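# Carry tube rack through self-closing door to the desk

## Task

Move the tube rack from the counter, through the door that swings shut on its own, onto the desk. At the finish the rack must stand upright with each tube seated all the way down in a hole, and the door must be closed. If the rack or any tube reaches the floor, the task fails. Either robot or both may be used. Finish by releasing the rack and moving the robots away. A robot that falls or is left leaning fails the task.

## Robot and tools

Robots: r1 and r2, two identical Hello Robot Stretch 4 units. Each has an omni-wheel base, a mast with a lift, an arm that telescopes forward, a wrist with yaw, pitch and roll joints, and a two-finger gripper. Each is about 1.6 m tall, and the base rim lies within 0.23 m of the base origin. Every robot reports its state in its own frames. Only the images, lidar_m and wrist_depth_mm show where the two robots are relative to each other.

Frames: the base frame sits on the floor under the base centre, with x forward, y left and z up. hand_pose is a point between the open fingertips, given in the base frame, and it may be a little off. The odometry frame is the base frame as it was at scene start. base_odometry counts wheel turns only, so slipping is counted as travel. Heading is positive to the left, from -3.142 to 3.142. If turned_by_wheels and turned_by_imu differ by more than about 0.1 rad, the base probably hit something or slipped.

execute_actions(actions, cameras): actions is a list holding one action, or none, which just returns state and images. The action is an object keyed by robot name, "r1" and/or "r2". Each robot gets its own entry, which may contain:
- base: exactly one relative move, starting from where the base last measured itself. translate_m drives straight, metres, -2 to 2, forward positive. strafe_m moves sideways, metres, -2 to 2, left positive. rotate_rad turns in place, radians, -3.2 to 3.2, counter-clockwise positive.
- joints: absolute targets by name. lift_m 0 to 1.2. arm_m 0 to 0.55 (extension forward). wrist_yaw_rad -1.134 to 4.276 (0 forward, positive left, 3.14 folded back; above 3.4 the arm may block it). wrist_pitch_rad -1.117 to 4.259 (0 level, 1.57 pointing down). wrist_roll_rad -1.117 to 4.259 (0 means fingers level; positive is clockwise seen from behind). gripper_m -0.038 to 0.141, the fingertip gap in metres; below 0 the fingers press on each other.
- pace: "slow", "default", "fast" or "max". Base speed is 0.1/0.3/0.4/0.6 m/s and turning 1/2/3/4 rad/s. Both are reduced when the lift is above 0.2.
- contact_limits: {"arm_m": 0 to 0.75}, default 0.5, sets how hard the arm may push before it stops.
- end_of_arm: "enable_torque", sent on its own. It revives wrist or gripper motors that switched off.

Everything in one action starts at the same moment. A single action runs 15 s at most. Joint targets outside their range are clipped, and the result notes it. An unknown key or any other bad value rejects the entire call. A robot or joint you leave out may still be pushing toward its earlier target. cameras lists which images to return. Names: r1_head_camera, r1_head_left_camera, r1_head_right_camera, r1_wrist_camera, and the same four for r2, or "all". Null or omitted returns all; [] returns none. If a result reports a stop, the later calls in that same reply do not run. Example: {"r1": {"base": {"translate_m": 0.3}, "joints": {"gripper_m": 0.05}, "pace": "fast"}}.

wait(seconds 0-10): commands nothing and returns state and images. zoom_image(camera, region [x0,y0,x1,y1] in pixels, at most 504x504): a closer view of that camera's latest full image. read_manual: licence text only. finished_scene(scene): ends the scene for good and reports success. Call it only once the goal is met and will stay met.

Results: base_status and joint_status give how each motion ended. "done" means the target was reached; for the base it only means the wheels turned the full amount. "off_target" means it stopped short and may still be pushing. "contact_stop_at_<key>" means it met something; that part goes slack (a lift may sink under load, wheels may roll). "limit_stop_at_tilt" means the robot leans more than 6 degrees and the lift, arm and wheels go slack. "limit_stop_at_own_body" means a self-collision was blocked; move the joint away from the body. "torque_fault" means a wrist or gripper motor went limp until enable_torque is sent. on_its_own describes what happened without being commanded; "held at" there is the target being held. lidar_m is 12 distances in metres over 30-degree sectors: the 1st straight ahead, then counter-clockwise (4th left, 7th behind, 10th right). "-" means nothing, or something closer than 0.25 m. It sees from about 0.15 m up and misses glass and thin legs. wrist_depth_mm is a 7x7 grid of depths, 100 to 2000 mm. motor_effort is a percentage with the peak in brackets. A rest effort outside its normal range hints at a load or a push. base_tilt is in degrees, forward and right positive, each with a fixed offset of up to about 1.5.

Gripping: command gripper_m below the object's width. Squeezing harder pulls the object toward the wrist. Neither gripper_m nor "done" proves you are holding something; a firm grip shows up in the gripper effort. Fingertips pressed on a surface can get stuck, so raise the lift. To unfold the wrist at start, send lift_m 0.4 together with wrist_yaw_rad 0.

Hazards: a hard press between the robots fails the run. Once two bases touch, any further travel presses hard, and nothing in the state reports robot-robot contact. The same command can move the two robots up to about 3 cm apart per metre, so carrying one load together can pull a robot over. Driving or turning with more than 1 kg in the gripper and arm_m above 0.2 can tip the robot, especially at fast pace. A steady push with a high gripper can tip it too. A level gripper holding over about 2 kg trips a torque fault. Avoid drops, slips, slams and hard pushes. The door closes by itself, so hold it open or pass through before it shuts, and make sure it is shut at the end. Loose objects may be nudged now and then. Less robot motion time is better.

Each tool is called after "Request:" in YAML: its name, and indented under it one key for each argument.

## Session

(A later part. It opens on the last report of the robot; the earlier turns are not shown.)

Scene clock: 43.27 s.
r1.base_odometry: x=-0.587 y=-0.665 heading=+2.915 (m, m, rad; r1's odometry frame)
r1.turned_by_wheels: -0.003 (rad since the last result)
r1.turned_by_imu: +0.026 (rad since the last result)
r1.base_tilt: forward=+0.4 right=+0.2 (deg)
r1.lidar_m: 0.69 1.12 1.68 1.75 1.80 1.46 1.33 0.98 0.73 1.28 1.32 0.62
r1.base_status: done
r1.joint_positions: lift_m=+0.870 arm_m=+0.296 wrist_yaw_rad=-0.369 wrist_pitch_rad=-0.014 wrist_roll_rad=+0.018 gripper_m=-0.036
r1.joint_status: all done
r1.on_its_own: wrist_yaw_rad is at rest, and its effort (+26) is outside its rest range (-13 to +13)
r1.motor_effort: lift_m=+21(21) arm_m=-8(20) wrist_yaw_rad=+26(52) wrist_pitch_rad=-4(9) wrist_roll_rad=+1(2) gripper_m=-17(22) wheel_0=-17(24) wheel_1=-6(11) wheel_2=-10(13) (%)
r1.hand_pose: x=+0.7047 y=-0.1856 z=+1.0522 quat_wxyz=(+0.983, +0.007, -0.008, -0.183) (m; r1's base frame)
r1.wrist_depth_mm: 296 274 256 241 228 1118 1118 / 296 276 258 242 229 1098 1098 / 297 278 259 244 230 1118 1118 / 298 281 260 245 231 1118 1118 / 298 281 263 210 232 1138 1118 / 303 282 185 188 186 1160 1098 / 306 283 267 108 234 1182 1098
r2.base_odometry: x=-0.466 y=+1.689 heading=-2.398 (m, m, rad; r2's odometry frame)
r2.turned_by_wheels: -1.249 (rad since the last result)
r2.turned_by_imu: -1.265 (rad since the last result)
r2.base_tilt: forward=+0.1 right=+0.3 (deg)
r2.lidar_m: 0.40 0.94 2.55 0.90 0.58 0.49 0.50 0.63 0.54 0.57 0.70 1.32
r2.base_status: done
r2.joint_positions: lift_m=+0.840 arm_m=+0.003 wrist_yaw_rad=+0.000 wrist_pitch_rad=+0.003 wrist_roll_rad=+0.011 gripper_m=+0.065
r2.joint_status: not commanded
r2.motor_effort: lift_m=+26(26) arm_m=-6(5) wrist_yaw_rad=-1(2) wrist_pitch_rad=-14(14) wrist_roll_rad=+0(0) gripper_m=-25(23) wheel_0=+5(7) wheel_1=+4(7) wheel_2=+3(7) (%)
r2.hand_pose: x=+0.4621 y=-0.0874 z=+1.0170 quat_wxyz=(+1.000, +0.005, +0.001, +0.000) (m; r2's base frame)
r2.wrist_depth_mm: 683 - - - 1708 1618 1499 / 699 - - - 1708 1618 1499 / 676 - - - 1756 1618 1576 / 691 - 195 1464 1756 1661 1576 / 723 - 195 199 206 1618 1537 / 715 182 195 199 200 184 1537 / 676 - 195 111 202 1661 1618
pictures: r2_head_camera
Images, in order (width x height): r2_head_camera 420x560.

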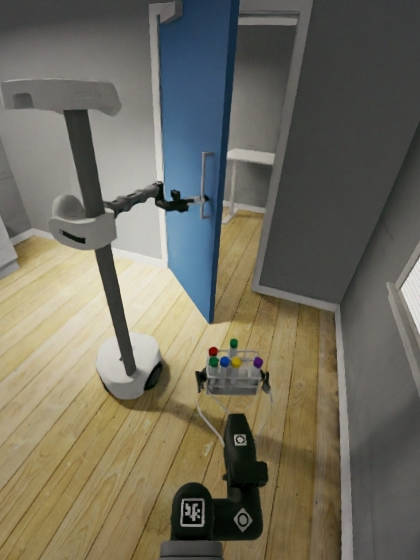

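Request:
execute_actions:
  actions:
    - {"r1":{"joints":{"arm_m":0.24,"wrist_yaw_rad":-0.5},"base":{"strafe_m":0.105}}}
  cameras: []

Request:
execute_actions:
  actions:
    - {"r1":{"joints":{"arm_m":0.205,"wrist_yaw_rad":-0.64},"base":{"strafe_m":0.115}}}
  cameras: []

Request:
execute_actions:
  actions:
    - {"r1":{"joints":{"arm_m":0.19,"wrist_yaw_rad":-0.78},"base":{"strafe_m":0.12}}}
  cameras: []

Request:
execute_actions:
  actions:
    - {"r1":{"joints":{"wrist_yaw_rad":-0.92},"base":{"strafe_m":0.12}},"r2":{"base":{"rotate_rad":-0.05},"pace":"slow"}}
  cameras: ["r2_head_camera"]

Scene clock: 45.77 s.
r1.base_odometry: x=-0.610 y=-0.767 heading=+2.913 (m, m, rad; r1's odometry frame)
r1.turned_by_wheels: -0.002 (rad since the last result)
r1.turned_by_imu: +0.041 (rad since the last result)
r1.base_tilt: forward=+0.4 right=+0.3 (deg)
r1.lidar_m: 0.67 1.25 1.71 1.63 1.72 1.43 1.32 1.04 0.76 1.40 1.44 0.56
r1.base_status: done
r1.joint_positions: lift_m=+0.870 arm_m=+0.241 wrist_yaw_rad=-0.511 wrist_pitch_rad=-0.014 wrist_roll_rad=+0.018 gripper_m=-0.036
r1.joint_status: all done
r1.on_its_own: wrist_yaw_rad is at rest, and its effort (+31) is outside its rest range (-13 to +13)
r1.motor_effort: lift_m=+21(21) arm_m=-7(20) wrist_yaw_rad=+31(59) wrist_pitch_rad=-6(14) wrist_roll_rad=+1(2) gripper_m=-15(25) wheel_0=-14(23) wheel_1=-4(14) wheel_2=-9(14) (%)
r1.hand_pose: x=+0.6210 y=-0.2173 z=+1.0522 quat_wxyz=(+0.967, +0.007, -0.009, -0.253) (m; r1's base frame)
r1.wrist_depth_mm: 310 285 263 242 225 1255 1160 / 312 286 263 243 228 1255 1138 / 314 289 263 246 229 1255 1160 / 315 290 266 245 230 1255 1160 / 317 293 267 212 230 1255 1160 / 320 293 185 188 185 1255 1160 / 322 291 272 108 232 1255 1138
r2.base_odometry: x=-0.466 y=+1.689 heading=-2.398 (m, m, rad; r2's odometry frame)
r2.turned_by_wheels: +0.000 (rad since the last result)
r2.turned_by_imu: +0.000 (rad since the last result)
r2.base_tilt: forward=+0.0 right=+0.3 (deg)
r2.lidar_m: 0.42 1.02 2.54 0.93 0.55 0.50 0.51 0.61 0.57 0.58 0.72 1.37
r2.base_status: not commanded
r2.joint_positions: lift_m=+0.840 arm_m=+0.003 wrist_yaw_rad=+0.000 wrist_pitch_rad=+0.003 wrist_roll_rad=+0.011 gripper_m=+0.065
r2.joint_status: not commanded
r2.motor_effort: lift_m=+26(27) arm_m=-6(6) wrist_yaw_rad=+0(0) wrist_pitch_rad=-14(13) wrist_roll_rad=+0(0) gripper_m=-20(21) wheel_0=+5(5) wheel_1=+5(5) wheel_2=+3(3) (%)
r2.hand_pose: x=+0.4621 y=-0.0874 z=+1.0170 quat_wxyz=(+1.000, +0.005, +0.001, +0.000) (m; r2's base frame)
r2.wrist_depth_mm: - - 1863 - 1756 1661 1537 / - - 1863 - 1756 1661 1537 / - - 1808 - 1756 1661 1576 / - - 195 - 1708 1708 1618 / - - 196 200 206 1661 1576 / - 182 196 200 199 185 1576 / 723 - 195 111 202 1618 1576
pictures: none
No camera images: the call's "cameras" was empty. Leave "cameras" out to get every camera's image.

Scene clock: 47.30 s.
r1.base_odometry: x=-0.636 y=-0.879 heading=+2.911 (m, m, rad; r1's odometry frame)
r1.turned_by_wheels: -0.002 (rad since the last result)
r1.turned_by_imu: +0.039 (rad since the last result)
r1.base_tilt: forward=+0.5 right=+0.3 (deg)
r1.lidar_m: 0.71 1.28 1.58 1.54 1.65 1.40 1.33 1.11 0.91 1.50 1.59 0.52
r1.base_status: done
r1.joint_positions: lift_m=+0.870 arm_m=+0.206 wrist_yaw_rad=-0.652 wrist_pitch_rad=-0.014 wrist_roll_rad=+0.017 gripper_m=-0.036
r1.joint_status: all done
r1.on_its_own: wrist_yaw_rad is at rest, and its effort (+34) is outside its rest range (-13 to +13)
r1.motor_effort: lift_m=+21(21) arm_m=-7(19) wrist_yaw_rad=+34(55) wrist_pitch_rad=-4(12) wrist_roll_rad=+2(2) gripper_m=-16(23) wheel_0=-11(23) wheel_1=-5(23) wheel_2=-9(13) (%)
r1.hand_pose: x=+0.5534 y=-0.2445 z=+1.0523 quat_wxyz=(+0.947, +0.006, -0.010, -0.320) (m; r1's base frame)
r1.wrist_depth_mm: 327 297 268 247 228 1281 1205 / 329 298 270 248 229 1336 1182 / 329 300 272 250 229 1308 1205 / 332 301 272 251 232 1336 1205 / 332 303 274 213 232 1308 1229 / 340 306 185 187 185 1308 1182 / 340 303 282 108 233 1281 1205
r2.base_odometry: x=-0.466 y=+1.689 heading=-2.398 (m, m, rad; r2's odometry frame)
r2.turned_by_wheels: +0.000 (rad since the last result)
r2.turned_by_imu: +0.000 (rad since the last result)
r2.base_tilt: forward=+0.0 right=+0.3 (deg)
r2.lidar_m: 0.43 1.06 2.57 0.90 0.56 0.48 0.52 0.61 0.56 0.58 0.71 1.35
r2.base_status: not commanded
r2.joint_positions: lift_m=+0.840 arm_m=+0.003 wrist_yaw_rad=+0.000 wrist_pitch_rad=+0.003 wrist_roll_rad=+0.011 gripper_m=+0.065
r2.joint_status: not commanded
r2.motor_effort: lift_m=+26(26) arm_m=-6(6) wrist_yaw_rad=+1(0) wrist_pitch_rad=-13(14) wrist_roll_rad=+0(0) gripper_m=-20(24) wheel_0=+5(5) wheel_1=+5(5) wheel_2=+3(3) (%)
r2.hand_pose: x=+0.4621 y=-0.0874 z=+1.0170 quat_wxyz=(+1.000, +0.005, +0.001, +0.000) (m; r2's base frame)
r2.wrist_depth_mm: - - - - 1756 1661 1576 / - - - - 1756 1661 1576 / - - - - 1808 1661 1537 / - - 195 - 1756 1661 1537 / - - 196 200 205 1661 1576 / - 181 196 200 200 185 1576 / - - 195 111 202 1708 1537
pictures: none
No camera images: the call's "cameras" was empty. Leave "cameras" out to get every camera's image.

Scene clock: 48.87 s.
r1.base_odometry: x=-0.664 y=-0.996 heading=+2.909 (m, m, rad; r1's odometry frame)
r1.turned_by_wheels: -0.002 (rad since the last result)
r1.turned_by_imu: +0.029 (rad since the last result)
r1.base_tilt: forward=+0.3 right=+0.3 (deg)
r1.lidar_m: 0.78 1.34 1.50 1.44 1.54 1.38 1.34 1.20 0.99 1.60 1.71 0.49
r1.base_status: done
r1.joint_positions: lift_m=+0.870 arm_m=+0.191 wrist_yaw_rad=-0.791 wrist_pitch_rad=-0.014 wrist_roll_rad=+0.017 gripper_m=-0.036
r1.joint_status: all done
r1.on_its_own: wrist_yaw_rad is at rest, and its effort (+31) is outside its rest range (-13 to +13)
r1.motor_effort: lift_m=+21(21) arm_m=-6(19) wrist_yaw_rad=+31(63) wrist_pitch_rad=-6(8) wrist_roll_rad=+2(2) gripper_m=-17(25) wheel_0=-9(23) wheel_1=-4(17) wheel_2=-9(14) (%)
r1.hand_pose: x=+0.5026 y=-0.2666 z=+1.0522 quat_wxyz=(+0.923, +0.005, -0.010, -0.385) (m; r1's base frame)
r1.wrist_depth_mm: 345 307 276 251 229 1366 1255 / 345 307 277 251 230 1366 1281 / 347 309 277 252 231 1366 1281 / 349 312 279 245 234 1366 1281 / 349 314 281 204 234 1366 1281 / 355 315 186 184 186 1430 1308 / 355 314 289 108 235 1366 1308
r2.base_odometry: x=-0.466 y=+1.689 heading=-2.398 (m, m, rad; r2's odometry frame)
r2.turned_by_wheels: +0.000 (rad since the last result)
r2.turned_by_imu: +0.000 (rad since the last result)
r2.base_tilt: forward=+0.1 right=+0.3 (deg)
r2.lidar_m: 0.42 1.15 2.53 0.90 0.58 0.49 0.48 0.63 0.57 0.57 0.71 1.34
r2.base_status: not commanded
r2.joint_positions: lift_m=+0.840 arm_m=+0.003 wrist_yaw_rad=+0.000 wrist_pitch_rad=+0.003 wrist_roll_rad=+0.011 gripper_m=+0.065
r2.joint_status: not commanded
r2.motor_effort: lift_m=+27(26) arm_m=-5(6) wrist_yaw_rad=-1(0) wrist_pitch_rad=-12(13) wrist_roll_rad=+0(1) gripper_m=-23(21) wheel_0=+5(5) wheel_1=+5(5) wheel_2=+3(3) (%)
r2.hand_pose: x=+0.4621 y=-0.0874 z=+1.0170 quat_wxyz=(+1.000, +0.005, +0.001, +0.000) (m; r2's base frame)
r2.wrist_depth_mm: - - - - 1756 1661 1576 / - - - - 1756 1661 1537 / - - - - 1808 1661 1576 / - - 195 - 1756 1661 1576 / - - 195 200 205 1661 1576 / - 182 196 200 199 185 1576 / - - 195 111 202 1661 1537
pictures: none
No camera images: the call's "cameras" was empty. Leave "cameras" out to get every camera's image.

Scene clock: 50.43 s.
r1.base_odometry: x=-0.692 y=-1.113 heading=+2.908 (m, m, rad; r1's odometry frame)
r1.turned_by_wheels: -0.001 (rad since the last result)
r1.turned_by_imu: +0.014 (rad since the last result)
r1.base_tilt: forward=+0.4 right=+0.3 (deg)
r1.lidar_m: 0.91 1.30 1.37 1.32 1.42 1.37 1.30 1.37 1.13 1.72 1.70 0.44
r1.base_status: done
r1.joint_positions: lift_m=+0.870 arm_m=+0.191 wrist_yaw_rad=-0.925 wrist_pitch_rad=-0.014 wrist_roll_rad=+0.017 gripper_m=-0.036
r1.joint_status: all done
r1.motor_effort: lift_m=+21(21) arm_m=-6(6) wrist_yaw_rad=+13(55) wrist_pitch_rad=-7(8) wrist_roll_rad=+2(2) gripper_m=-17(24) wheel_0=-5(20) wheel_1=-3(17) wheel_2=-4(6) (%)
r1.hand_pose: x=+0.4659 y=-0.2830 z=+1.0522 quat_wxyz=(+0.895, +0.005, -0.010, -0.446) (m; r1's base frame)
r1.wrist_depth_mm: 353 314 278 241 228 1430 1336 / 355 314 278 241 229 1499 1308 / 355 314 279 244 230 1464 1336 / 359 315 282 243 232 1464 1397 / 359 319 282 198 232 1464 1366 / 364 320 183 185 185 1499 1366 / 366 312 290 108 234 1464 1336
r2.base_odometry: x=-0.466 y=+1.689 heading=-2.447 (m, m, rad; r2's odometry frame)
r2.turned_by_wheels: -0.049 (rad since the last result)
r2.turned_by_imu: -0.050 (rad since the last result)
r2.base_tilt: forward=+0.0 right=+0.3 (deg)
r2.lidar_m: 0.43 1.27 1.38 0.96 0.60 0.49 0.50 0.62 0.57 0.58 0.70 1.19
r2.base_status: done
r2.joint_positions: lift_m=+0.840 arm_m=+0.003 wrist_yaw_rad=+0.000 wrist_pitch_rad=+0.003 wrist_roll_rad=+0.011 gripper_m=+0.065
r2.joint_status: not commanded
r2.motor_effort: lift_m=+26(26) arm_m=-6(6) wrist_yaw_rad=-1(0) wrist_pitch_rad=-12(14) wrist_roll_rad=+0(0) gripper_m=-23(22) wheel_0=+5(5) wheel_1=+4(6) wheel_2=+2(6) (%)
r2.hand_pose: x=+0.4621 y=-0.0874 z=+1.0170 quat_wxyz=(+1.000, +0.005, +0.001, +0.000) (m; r2's base frame)
r2.wrist_depth_mm: - 1430 - - 1756 1661 1308 / - 1397 - - 1708 1708 1366 / - 1308 - - 1756 1661 1397 / - 1308 196 - 1756 1708 1397 / - 1397 196 200 204 1661 1366 / - 181 196 200 199 185 1397 / - 1366 195 111 201 1708 1336
pictures: r2_head_camera
Images, in order (width x height): r2_head_camera 420x560.

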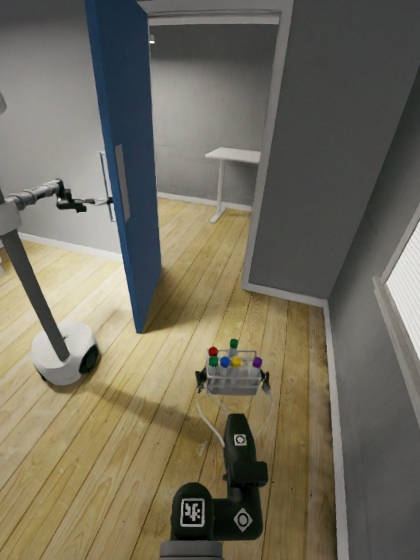

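Request:
execute_actions:
  actions:
    - {"r2":{"base":{"translate_m":1.6},"joints":{"lift_m":0.95}}}
  cameras: ["r2_head_camera"]

Scene clock: 57.53 s.
r1.base_odometry: x=-0.692 y=-1.113 heading=+2.908 (m, m, rad; r1's odometry frame)
r1.turned_by_wheels: +0.000 (rad since the last result)
r1.turned_by_imu: +0.002 (rad since the last result)
r1.base_tilt: forward=+0.4 right=+0.3 (deg)
r1.lidar_m: 0.87 1.32 1.37 1.31 1.41 1.37 1.31 1.39 1.77 1.72 0.78 0.44
r1.base_status: not commanded
r1.joint_positions: lift_m=+0.870 arm_m=+0.191 wrist_yaw_rad=-0.925 wrist_pitch_rad=-0.014 wrist_roll_rad=+0.017 gripper_m=-0.036
r1.joint_status: not commanded
r1.on_its_own: wrist_yaw_rad is at rest, and its effort (+14) is outside its rest range (-13 to +13)
r1.motor_effort: lift_m=+21(21) arm_m=-6(6) wrist_yaw_rad=+14(13) wrist_pitch_rad=-7(6) wrist_roll_rad=+2(2) gripper_m=-18(18) wheel_0=-5(5) wheel_1=-3(3) wheel_2=-4(4) (%)
r1.hand_pose: x=+0.4659 y=-0.2830 z=+1.0522 quat_wxyz=(+0.895, +0.005, -0.010, -0.446) (m; r1's base frame)
r1.wrist_depth_mm: 353 314 279 241 229 1464 1366 / 355 314 278 243 229 1430 1336 / 355 315 281 243 230 1464 1366 / 357 315 281 244 231 1464 1366 / 359 319 283 197 232 1499 1366 / 364 320 183 185 185 1499 1336 / 370 310 290 108 233 1499 1366
r2.base_odometry: x=-1.694 y=+0.664 heading=-2.447 (m, m, rad; r2's odometry frame)
r2.turned_by_wheels: +0.001 (rad since the last result)
r2.turned_by_imu: +0.000 (rad since the last result)
r2.base_tilt: forward=+0.1 right=+0.3 (deg)
r2.lidar_m: 0.43 0.62 0.45 0.42 0.45 2.01 2.02 1.20 1.04 1.05 0.62 0.61
r2.base_status: done
r2.joint_positions: lift_m=+0.949 arm_m=+0.003 wrist_yaw_rad=+0.000 wrist_pitch_rad=+0.003 wrist_roll_rad=+0.011 gripper_m=+0.065
r2.joint_status: all done
r2.motor_effort: lift_m=+27(28) arm_m=-5(6) wrist_yaw_rad=+0(1) wrist_pitch_rad=-13(15) wrist_roll_rad=+0(1) gripper_m=-20(23) wheel_0=+3(7) wheel_1=+3(7) wheel_2=+1(9) (%)
r2.hand_pose: x=+0.4621 y=-0.0874 z=+1.1270 quat_wxyz=(+1.000, +0.005, +0.001, +0.000) (m; r2's base frame)
r2.wrist_depth_mm: - - - - - - - / - - - - - - - / - - - - - - - / - - 196 - - - - / - - 197 200 204 - 1808 / - 183 197 200 198 184 - / - - 195 111 202 - -
pictures: r2_head_camera
Images, in order (width x height): r2_head_camera 420x560.

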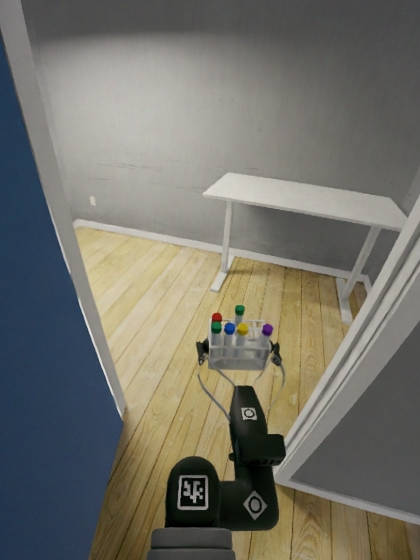

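Request:
execute_actions:
  actions:
    - {"r2":{"base":{"translate_m":1.0}}}
  cameras: []

Request:
execute_actions:
  actions:
    - {"r1":{"joints":{"gripper_m":0.12}},"r2":{"base":{"rotate_rad":-0.5},"pace":"slow"}}
  cameras: []

Request:
execute_actions:
  actions:
    - {"r2":{"base":{"translate_m":0.3},"joints":{"arm_m":0.4}}}
  cameras: ["r2_head_camera","r2_wrist_camera"]

Scene clock: 62.87 s.
r1.base_odometry: x=-0.692 y=-1.113 heading=+2.908 (m, m, rad; r1's odometry frame)
r1.turned_by_wheels: +0.000 (rad since the last result)
r1.turned_by_imu: +0.001 (rad since the last result)
r1.base_tilt: forward=+0.4 right=+0.3 (deg)
r1.lidar_m: 0.87 1.33 1.36 1.34 1.40 1.36 1.31 1.41 1.80 1.72 1.69 0.42
r1.base_status: not commanded
r1.joint_positions: lift_m=+0.870 arm_m=+0.191 wrist_yaw_rad=-0.925 wrist_pitch_rad=-0.014 wrist_roll_rad=+0.017 gripper_m=-0.036
r1.joint_status: not commanded
r1.motor_effort: lift_m=+21(21) arm_m=-6(6) wrist_yaw_rad=+13(14) wrist_pitch_rad=-5(6) wrist_roll_rad=+2(2) gripper_m=-17(17) wheel_0=-5(5) wheel_1=-3(3) wheel_2=-4(4) (%)
r1.hand_pose: x=+0.4659 y=-0.2830 z=+1.0522 quat_wxyz=(+0.895, +0.005, -0.010, -0.446) (m; r1's base frame)
r1.wrist_depth_mm: 353 314 278 241 229 1464 1366 / 355 314 278 242 229 1499 1366 / 357 315 281 243 230 1464 1336 / 359 317 281 242 231 1464 1397 / 362 319 282 198 232 1464 1366 / 366 320 183 186 185 1499 1366 / 366 312 290 108 233 1464 1366
r2.base_odometry: x=-2.462 y=+0.023 heading=-2.446 (m, m, rad; r2's odometry frame)
r2.turned_by_wheels: +0.000 (rad since the last result)
r2.turned_by_imu: +0.000 (rad since the last result)
r2.base_tilt: forward=+0.0 right=+0.3 (deg)
r2.lidar_m: 0.42 2.08 2.38 0.47 0.44 0.61 2.59 0.62 0.61 1.37 1.07 0.94
r2.base_status: done
r2.joint_positions: lift_m=+0.949 arm_m=+0.003 wrist_yaw_rad=+0.000 wrist_pitch_rad=+0.003 wrist_roll_rad=+0.011 gripper_m=+0.065
r2.joint_status: not commanded
r2.motor_effort: lift_m=+27(27) arm_m=-5(5) wrist_yaw_rad=+0(2) wrist_pitch_rad=-13(12) wrist_roll_rad=+0(0) gripper_m=-23(24) wheel_0=+3(9) wheel_1=+1(7) wheel_2=+2(9) (%)
r2.hand_pose: x=+0.4621 y=-0.0874 z=+1.1270 quat_wxyz=(+1.000, +0.005, +0.001, +0.000) (m; r2's base frame)
r2.wrist_depth_mm: 1863 1756 1618 1537 1430 1336 1281 / 1808 1756 1618 1537 1464 1397 1281 / 1863 1708 1661 1537 1430 1366 1308 / 1921 1756 196 1499 1430 1397 1281 / 1863 1756 196 201 204 1255 1205 / 1921 182 196 200 198 185 676 / 1863 1756 195 111 201 1336 1308
pictures: none
No camera images: the call's "cameras" was empty. Leave "cameras" out to get every camera's image.

Scene clock: 65.17 s.
r1.base_odometry: x=-0.692 y=-1.113 heading=+2.908 (m, m, rad; r1's odometry frame)
r1.turned_by_wheels: +0.001 (rad since the last result)
r1.turned_by_imu: +0.001 (rad since the last result)
r1.base_tilt: forward=+0.4 right=+0.2 (deg)
r1.lidar_m: 1.07 1.31 1.33 1.32 1.42 1.37 1.32 1.40 1.80 1.72 0.66 0.68
r1.base_status: not commanded
r1.joint_positions: lift_m=+0.870 arm_m=+0.191 wrist_yaw_rad=-0.920 wrist_pitch_rad=-0.014 wrist_roll_rad=+0.017 gripper_m=+0.120
r1.joint_status: all done
r1.motor_effort: lift_m=+21(21) arm_m=-6(6) wrist_yaw_rad=-2(23) wrist_pitch_rad=-6(7) wrist_roll_rad=+3(3) gripper_m=+0(18) wheel_0=+0(5) wheel_1=-2(3) wheel_2=-2(4) (%)
r1.hand_pose: x=+0.4673 y=-0.2824 z=+1.0522 quat_wxyz=(+0.896, +0.005, -0.010, -0.444) (m; r1's base frame)
r1.wrist_depth_mm: 530 517 508 500 484 1537 1366 / 535 521 512 500 488 1499 1366 / 535 525 512 500 492 1537 1366 / 539 525 517 504 496 1537 1366 / 544 525 521 508 496 1537 1366 / 549 535 521 508 220 1537 1366 / 549 535 530 108 504 1537 1366
r2.base_odometry: x=-2.462 y=+0.023 heading=-2.945 (m, m, rad; r2's odometry frame)
r2.turned_by_wheels: -0.499 (rad since the last result)
r2.turned_by_imu: -0.505 (rad since the last result)
r2.base_tilt: forward=+0.0 right=+0.3 (deg)
r2.lidar_m: 0.43 0.95 2.11 2.38 0.46 0.45 0.53 0.98 0.58 0.59 1.37 1.08
r2.base_status: done
r2.joint_positions: lift_m=+0.949 arm_m=+0.003 wrist_yaw_rad=+0.000 wrist_pitch_rad=+0.003 wrist_roll_rad=+0.011 gripper_m=+0.065
r2.joint_status: not commanded
r2.motor_effort: lift_m=+27(27) arm_m=-5(5) wrist_yaw_rad=-2(2) wrist_pitch_rad=-14(13) wrist_roll_rad=+0(0) gripper_m=-20(24) wheel_0=+4(6) wheel_1=+5(7) wheel_2=+2(8) (%)
r2.hand_pose: x=+0.4621 y=-0.0874 z=+1.1270 quat_wxyz=(+1.000, +0.005, +0.001, +0.000) (m; r2's base frame)
r2.wrist_depth_mm: 1336 1397 1464 1537 1618 1708 1308 / 1336 1397 1464 1499 1661 1756 1336 / 1308 1397 1499 1576 1618 1756 1308 / 1336 1397 196 1537 1618 1661 1336 / 1336 1397 196 202 204 1281 1205 / 715 182 196 200 199 185 1281 / 1336 1397 194 111 200 1430 1366
pictures: none
No camera images: the call's "cameras" was empty. Leave "cameras" out to get every camera's image.

Scene clock: 67.63 s.
r1.base_odometry: x=-0.692 y=-1.113 heading=+2.908 (m, m, rad; r1's odometry frame)
r1.turned_by_wheels: +0.000 (rad since the last result)
r1.turned_by_imu: +0.001 (rad since the last result)
r1.base_tilt: forward=+0.4 right=+0.2 (deg)
r1.lidar_m: 1.21 1.33 1.38 1.31 1.40 1.38 1.33 1.40 1.77 1.71 1.67 1.21
r1.base_status: not commanded
r1.joint_positions: lift_m=+0.870 arm_m=+0.191 wrist_yaw_rad=-0.920 wrist_pitch_rad=-0.014 wrist_roll_rad=+0.017 gripper_m=+0.120
r1.joint_status: not commanded
r1.motor_effort: lift_m=+21(21) arm_m=-6(6) wrist_yaw_rad=-2(2) wrist_pitch_rad=-5(5) wrist_roll_rad=+2(3) gripper_m=+0(0) wheel_0=+0(0) wheel_1=-2(2) wheel_2=-2(2) (%)
r1.hand_pose: x=+0.4673 y=-0.2824 z=+1.0522 quat_wxyz=(+0.896, +0.005, -0.010, -0.444) (m; r1's base frame)
r1.wrist_depth_mm: 723 842 991 1430 1708 1576 1336 / 741 854 1025 1430 1756 1537 1336 / 741 842 1008 1430 1756 1537 1366 / 750 866 1025 1464 1808 1537 1366 / 759 842 1025 1499 1808 1576 1366 / 768 831 991 1430 220 1537 1366 / 759 866 991 108 1808 1537 1366
r2.base_odometry: x=-2.756 y=-0.035 heading=-2.945 (m, m, rad; r2's odometry frame)
r2.turned_by_wheels: +0.001 (rad since the last result)
r2.turned_by_imu: +0.001 (rad since the last result)
r2.base_tilt: forward=+0.1 right=+0.3 (deg)
r2.lidar_m: 0.65 0.66 1.77 2.45 1.01 0.70 0.67 0.71 0.74 1.27 1.16 0.72
r2.base_status: done
r2.joint_positions: lift_m=+0.949 arm_m=+0.399 wrist_yaw_rad=+0.000 wrist_pitch_rad=+0.002 wrist_roll_rad=+0.011 gripper_m=+0.065
r2.joint_status: all done
r2.motor_effort: lift_m=+27(27) arm_m=+5(8) wrist_yaw_rad=+1(0) wrist_pitch_rad=-13(14) wrist_roll_rad=+1(0) gripper_m=-23(21) wheel_0=+4(11) wheel_1=+3(8) wheel_2=+0(11) (%)
r2.hand_pose: x=+0.8585 y=-0.0874 z=+1.1270 quat_wxyz=(+1.000, +0.005, +0.001, +0.000) (m; r2's base frame)
r2.wrist_depth_mm: 741 778 820 866 917 991 1025 / 750 788 831 878 917 991 1042 / 750 788 831 891 931 991 1042 / 759 788 195 854 917 991 1060 / 759 788 196 202 268 991 1042 / 715 182 195 202 199 184 668 / 462 484 195 111 202 462 469
pictures: r2_head_camera, r2_wrist_camera
Images, in order (width x height): r2_head_camera 420x560, r2_wrist_camera 616x392.

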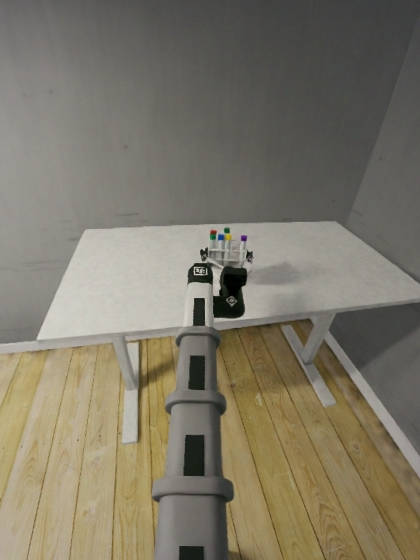

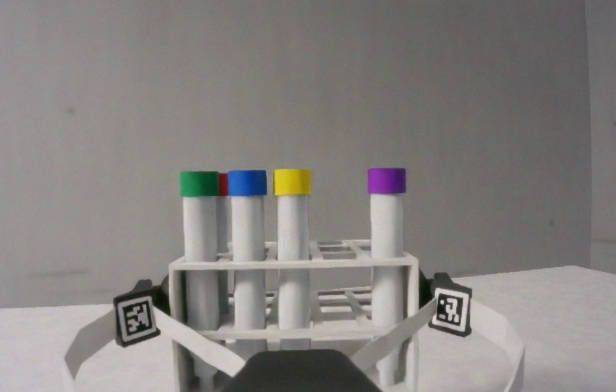

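Request:
execute_actions:
  actions:
    - {"r2":{"joints":{"lift_m":0.831},"pace":"slow"}}
  cameras: []

Request:
execute_actions:
  actions:
    - {"r2":{"joints":{"gripper_m":0.14}}}
  cameras: []

Request:
execute_actions:
  actions:
    - {"r2":{"joints":{"arm_m":0}}}
  cameras: ["r2_wrist_camera","r1_head_right_camera"]

Scene clock: 69.93 s.
r1.base_odometry: x=-0.692 y=-1.113 heading=+2.908 (m, m, rad; r1's odometry frame)
r1.turned_by_wheels: +0.000 (rad since the last result)
r1.turned_by_imu: +0.000 (rad since the last result)
r1.base_tilt: forward=+0.4 right=+0.3 (deg)
r1.lidar_m: 1.24 1.34 1.36 1.33 1.44 1.35 1.29 1.42 1.82 1.73 1.67 1.25
r1.base_status: not commanded
r1.joint_positions: lift_m=+0.870 arm_m=+0.191 wrist_yaw_rad=-0.920 wrist_pitch_rad=-0.014 wrist_roll_rad=+0.017 gripper_m=+0.120
r1.joint_status: not commanded
r1.motor_effort: lift_m=+21(21) arm_m=-6(6) wrist_yaw_rad=-2(2) wrist_pitch_rad=-5(6) wrist_roll_rad=+2(2) gripper_m=+0(0) wheel_0=+0(0) wheel_1=-2(2) wheel_2=-2(2) (%)
r1.hand_pose: x=+0.4673 y=-0.2824 z=+1.0522 quat_wxyz=(+0.896, +0.005, -0.010, -0.444) (m; r1's base frame)
r1.wrist_depth_mm: 759 878 1118 1397 1756 1537 1308 / 768 904 1118 1430 1708 1537 1336 / 778 917 1118 1464 1708 1537 1366 / 778 917 1138 1464 1756 1576 1366 / 788 904 1138 1499 1756 1576 1366 / 788 878 1078 1464 220 1537 1366 / 798 917 1098 108 1808 1499 1397
r2.base_odometry: x=-2.756 y=-0.035 heading=-2.945 (m, m, rad; r2's odometry frame)
r2.turned_by_wheels: +0.000 (rad since the last result)
r2.turned_by_imu: +0.000 (rad since the last result)
r2.base_tilt: forward=+0.0 right=+0.3 (deg)
r2.lidar_m: 0.64 0.65 1.76 2.43 1.03 0.70 0.61 0.60 0.73 1.29 1.17 0.74
r2.base_status: not commanded
r2.joint_positions: lift_m=+0.831 arm_m=+0.399 wrist_yaw_rad=+0.000 wrist_pitch_rad=+0.002 wrist_roll_rad=+0.011 gripper_m=+0.065
r2.joint_status: all done
r2.motor_effort: lift_m=+15(26) arm_m=+5(5) wrist_yaw_rad=+0(1) wrist_pitch_rad=-12(13) wrist_roll_rad=+0(0) gripper_m=-21(19) wheel_0=+4(4) wheel_1=+3(3) wheel_2=-1(1) (%)
r2.hand_pose: x=+0.8585 y=-0.0874 z=+1.0090 quat_wxyz=(+1.000, +0.005, +0.001, +0.000) (m; r2's base frame)
r2.wrist_depth_mm: 750 778 831 878 917 991 1042 / 741 778 820 878 931 991 1078 / 768 778 831 878 931 991 1060 / 750 788 196 866 917 991 1060 / 683 676 196 202 218 621 603 / 351 181 195 200 199 185 329 / 227 238 195 111 202 229 233
pictures: none
No camera images: the call's "cameras" was empty. Leave "cameras" out to get every camera's image.

Scene clock: 71.70 s.
r1.base_odometry: x=-0.692 y=-1.113 heading=+2.908 (m, m, rad; r1's odometry frame)
r1.turned_by_wheels: +0.000 (rad since the last result)
r1.turned_by_imu: +0.000 (rad since the last result)
r1.base_tilt: forward=+0.4 right=+0.3 (deg)
r1.lidar_m: 1.21 1.33 1.36 1.32 1.41 1.38 1.32 1.39 1.81 1.70 1.70 1.29
r1.base_status: not commanded
r1.joint_positions: lift_m=+0.870 arm_m=+0.191 wrist_yaw_rad=-0.920 wrist_pitch_rad=-0.014 wrist_roll_rad=+0.017 gripper_m=+0.120
r1.joint_status: not commanded
r1.motor_effort: lift_m=+21(21) arm_m=-6(6) wrist_yaw_rad=-2(2) wrist_pitch_rad=-7(5) wrist_roll_rad=+2(2) gripper_m=-1(0) wheel_0=+0(0) wheel_1=-2(2) wheel_2=-2(2) (%)
r1.hand_pose: x=+0.4673 y=-0.2824 z=+1.0522 quat_wxyz=(+0.896, +0.005, -0.010, -0.444) (m; r1's base frame)
r1.wrist_depth_mm: 768 904 1098 1397 1708 1537 1366 / 778 917 1138 1464 1756 1576 1366 / 788 904 1138 1464 1756 1576 1366 / 778 917 1160 1464 1756 1499 1366 / 798 917 1160 1499 1808 1576 1366 / 798 904 1098 1430 220 1576 1366 / 788 946 1098 108 1808 1499 1366
r2.base_odometry: x=-2.756 y=-0.035 heading=-2.945 (m, m, rad; r2's odometry frame)
r2.turned_by_wheels: +0.000 (rad since the last result)
r2.turned_by_imu: +0.000 (rad since the last result)
r2.base_tilt: forward=+0.0 right=+0.3 (deg)
r2.lidar_m: 0.63 0.66 1.76 2.44 1.00 0.70 0.61 0.62 0.71 1.28 1.18 0.73
r2.base_status: not commanded
r2.joint_positions: lift_m=+0.831 arm_m=+0.399 wrist_yaw_rad=+0.000 wrist_pitch_rad=+0.002 wrist_roll_rad=+0.011 gripper_m=+0.140
r2.joint_status: all done
r2.motor_effort: lift_m=+15(15) arm_m=+5(5) wrist_yaw_rad=-2(1) wrist_pitch_rad=-10(14) wrist_roll_rad=+0(0) gripper_m=-1(25) wheel_0=+4(4) wheel_1=+3(3) wheel_2=-1(1) (%)
r2.hand_pose: x=+0.8585 y=-0.0874 z=+1.0093 quat_wxyz=(+1.000, +0.005, +0.001, +0.000) (m; r2's base frame)
r2.wrist_depth_mm: 759 788 831 878 917 991 1042 / 750 778 820 878 917 991 1042 / 750 788 831 866 931 991 1060 / 750 788 217 854 917 991 1042 / 683 691 214 234 286 627 615 / 355 209 216 218 218 309 332 / 246 241 222 111 226 231 234
pictures: none
No camera images: the call's "cameras" was empty. Leave "cameras" out to get every camera's image.

Scene clock: 73.97 s.
r1.base_odometry: x=-0.692 y=-1.113 heading=+2.908 (m, m, rad; r1's odometry frame)
r1.turned_by_wheels: +0.000 (rad since the last result)
r1.turned_by_imu: +0.000 (rad since the last result)
r1.base_tilt: forward=+0.4 right=+0.2 (deg)
r1.lidar_m: 1.21 1.33 1.37 1.32 1.43 1.38 1.33 1.38 1.77 1.70 1.69 1.26
r1.base_status: not commanded
r1.joint_positions: lift_m=+0.870 arm_m=+0.191 wrist_yaw_rad=-0.920 wrist_pitch_rad=-0.014 wrist_roll_rad=+0.017 gripper_m=+0.120
r1.joint_status: not commanded
r1.motor_effort: lift_m=+21(21) arm_m=-6(6) wrist_yaw_rad=-1(2) wrist_pitch_rad=-5(4) wrist_roll_rad=+2(2) gripper_m=+0(1) wheel_0=+0(0) wheel_1=-2(2) wheel_2=-2(2) (%)
r1.hand_pose: x=+0.4673 y=-0.2824 z=+1.0522 quat_wxyz=(+0.896, +0.005, -0.010, -0.444) (m; r1's base frame)
r1.wrist_depth_mm: 768 891 1098 1430 1756 1537 1336 / 778 904 1138 1397 1756 1499 1366 / 778 931 1138 1499 1808 1499 1366 / 788 931 1118 1464 1808 1537 1366 / 798 904 1138 1499 1756 1576 1366 / 798 878 1078 1430 220 1537 1366 / 798 946 1078 108 1808 1499 1397
r2.base_odometry: x=-2.756 y=-0.035 heading=-2.945 (m, m, rad; r2's odometry frame)
r2.turned_by_wheels: +0.000 (rad since the last result)
r2.turned_by_imu: +0.000 (rad since the last result)
r2.base_tilt: forward=+0.0 right=+0.3 (deg)
r2.lidar_m: 0.64 0.64 1.75 2.44 1.01 0.69 0.60 0.62 0.75 1.26 1.17 0.75
r2.base_status: not commanded
r2.joint_positions: lift_m=+0.831 arm_m=+0.003 wrist_yaw_rad=+0.000 wrist_pitch_rad=+0.001 wrist_roll_rad=+0.011 gripper_m=+0.140
r2.joint_status: all done
joint sent to its limit — the command would take r2.arm_m past its lower limit, so that joint was sent only as far as its limit.
r2.motor_effort: lift_m=+15(15) arm_m=-5(6) wrist_yaw_rad=+1(0) wrist_pitch_rad=-8(11) wrist_roll_rad=+0(0) gripper_m=-1(3) wheel_0=+4(4) wheel_1=+3(3) wheel_2=-1(1) (%)
r2.hand_pose: x=+0.4622 y=-0.0874 z=+1.0094 quat_wxyz=(+1.000, +0.005, +0.001, +0.000) (m; r2's base frame)
r2.wrist_depth_mm: 1060 1138 1182 1281 1336 1397 1281 / 1078 1138 1205 1281 1366 1366 1255 / 1060 1138 1205 1255 1336 1397 1255 / 1078 1138 1205 1229 1336 1366 1281 / 715 707 699 609 668 647 621 / 404 210 436 462 473 1464 1042 / 707 1138 1205 111 1336 1430 1025
pictures: r1_head_right_camera, r2_wrist_camera
Images, in order (width x height): r1_head_right_camera 420x672, r2_wrist_camera 616x392.

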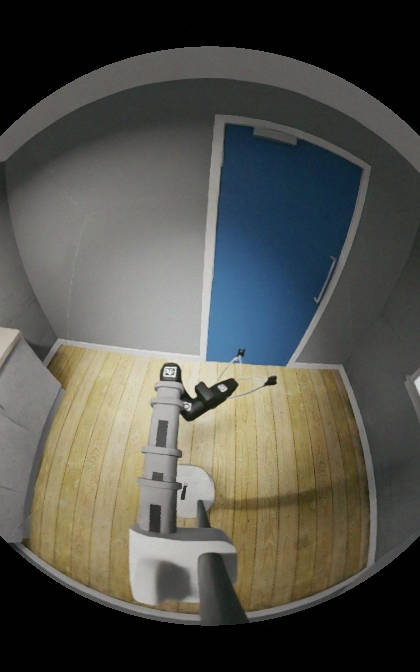

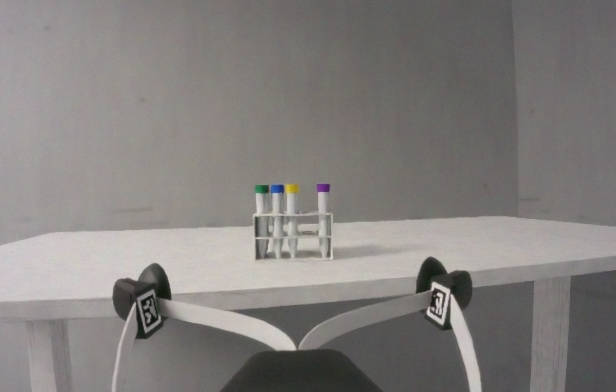

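Request:
finished_scene:
  scene: 2

The scene is finished: the task was done.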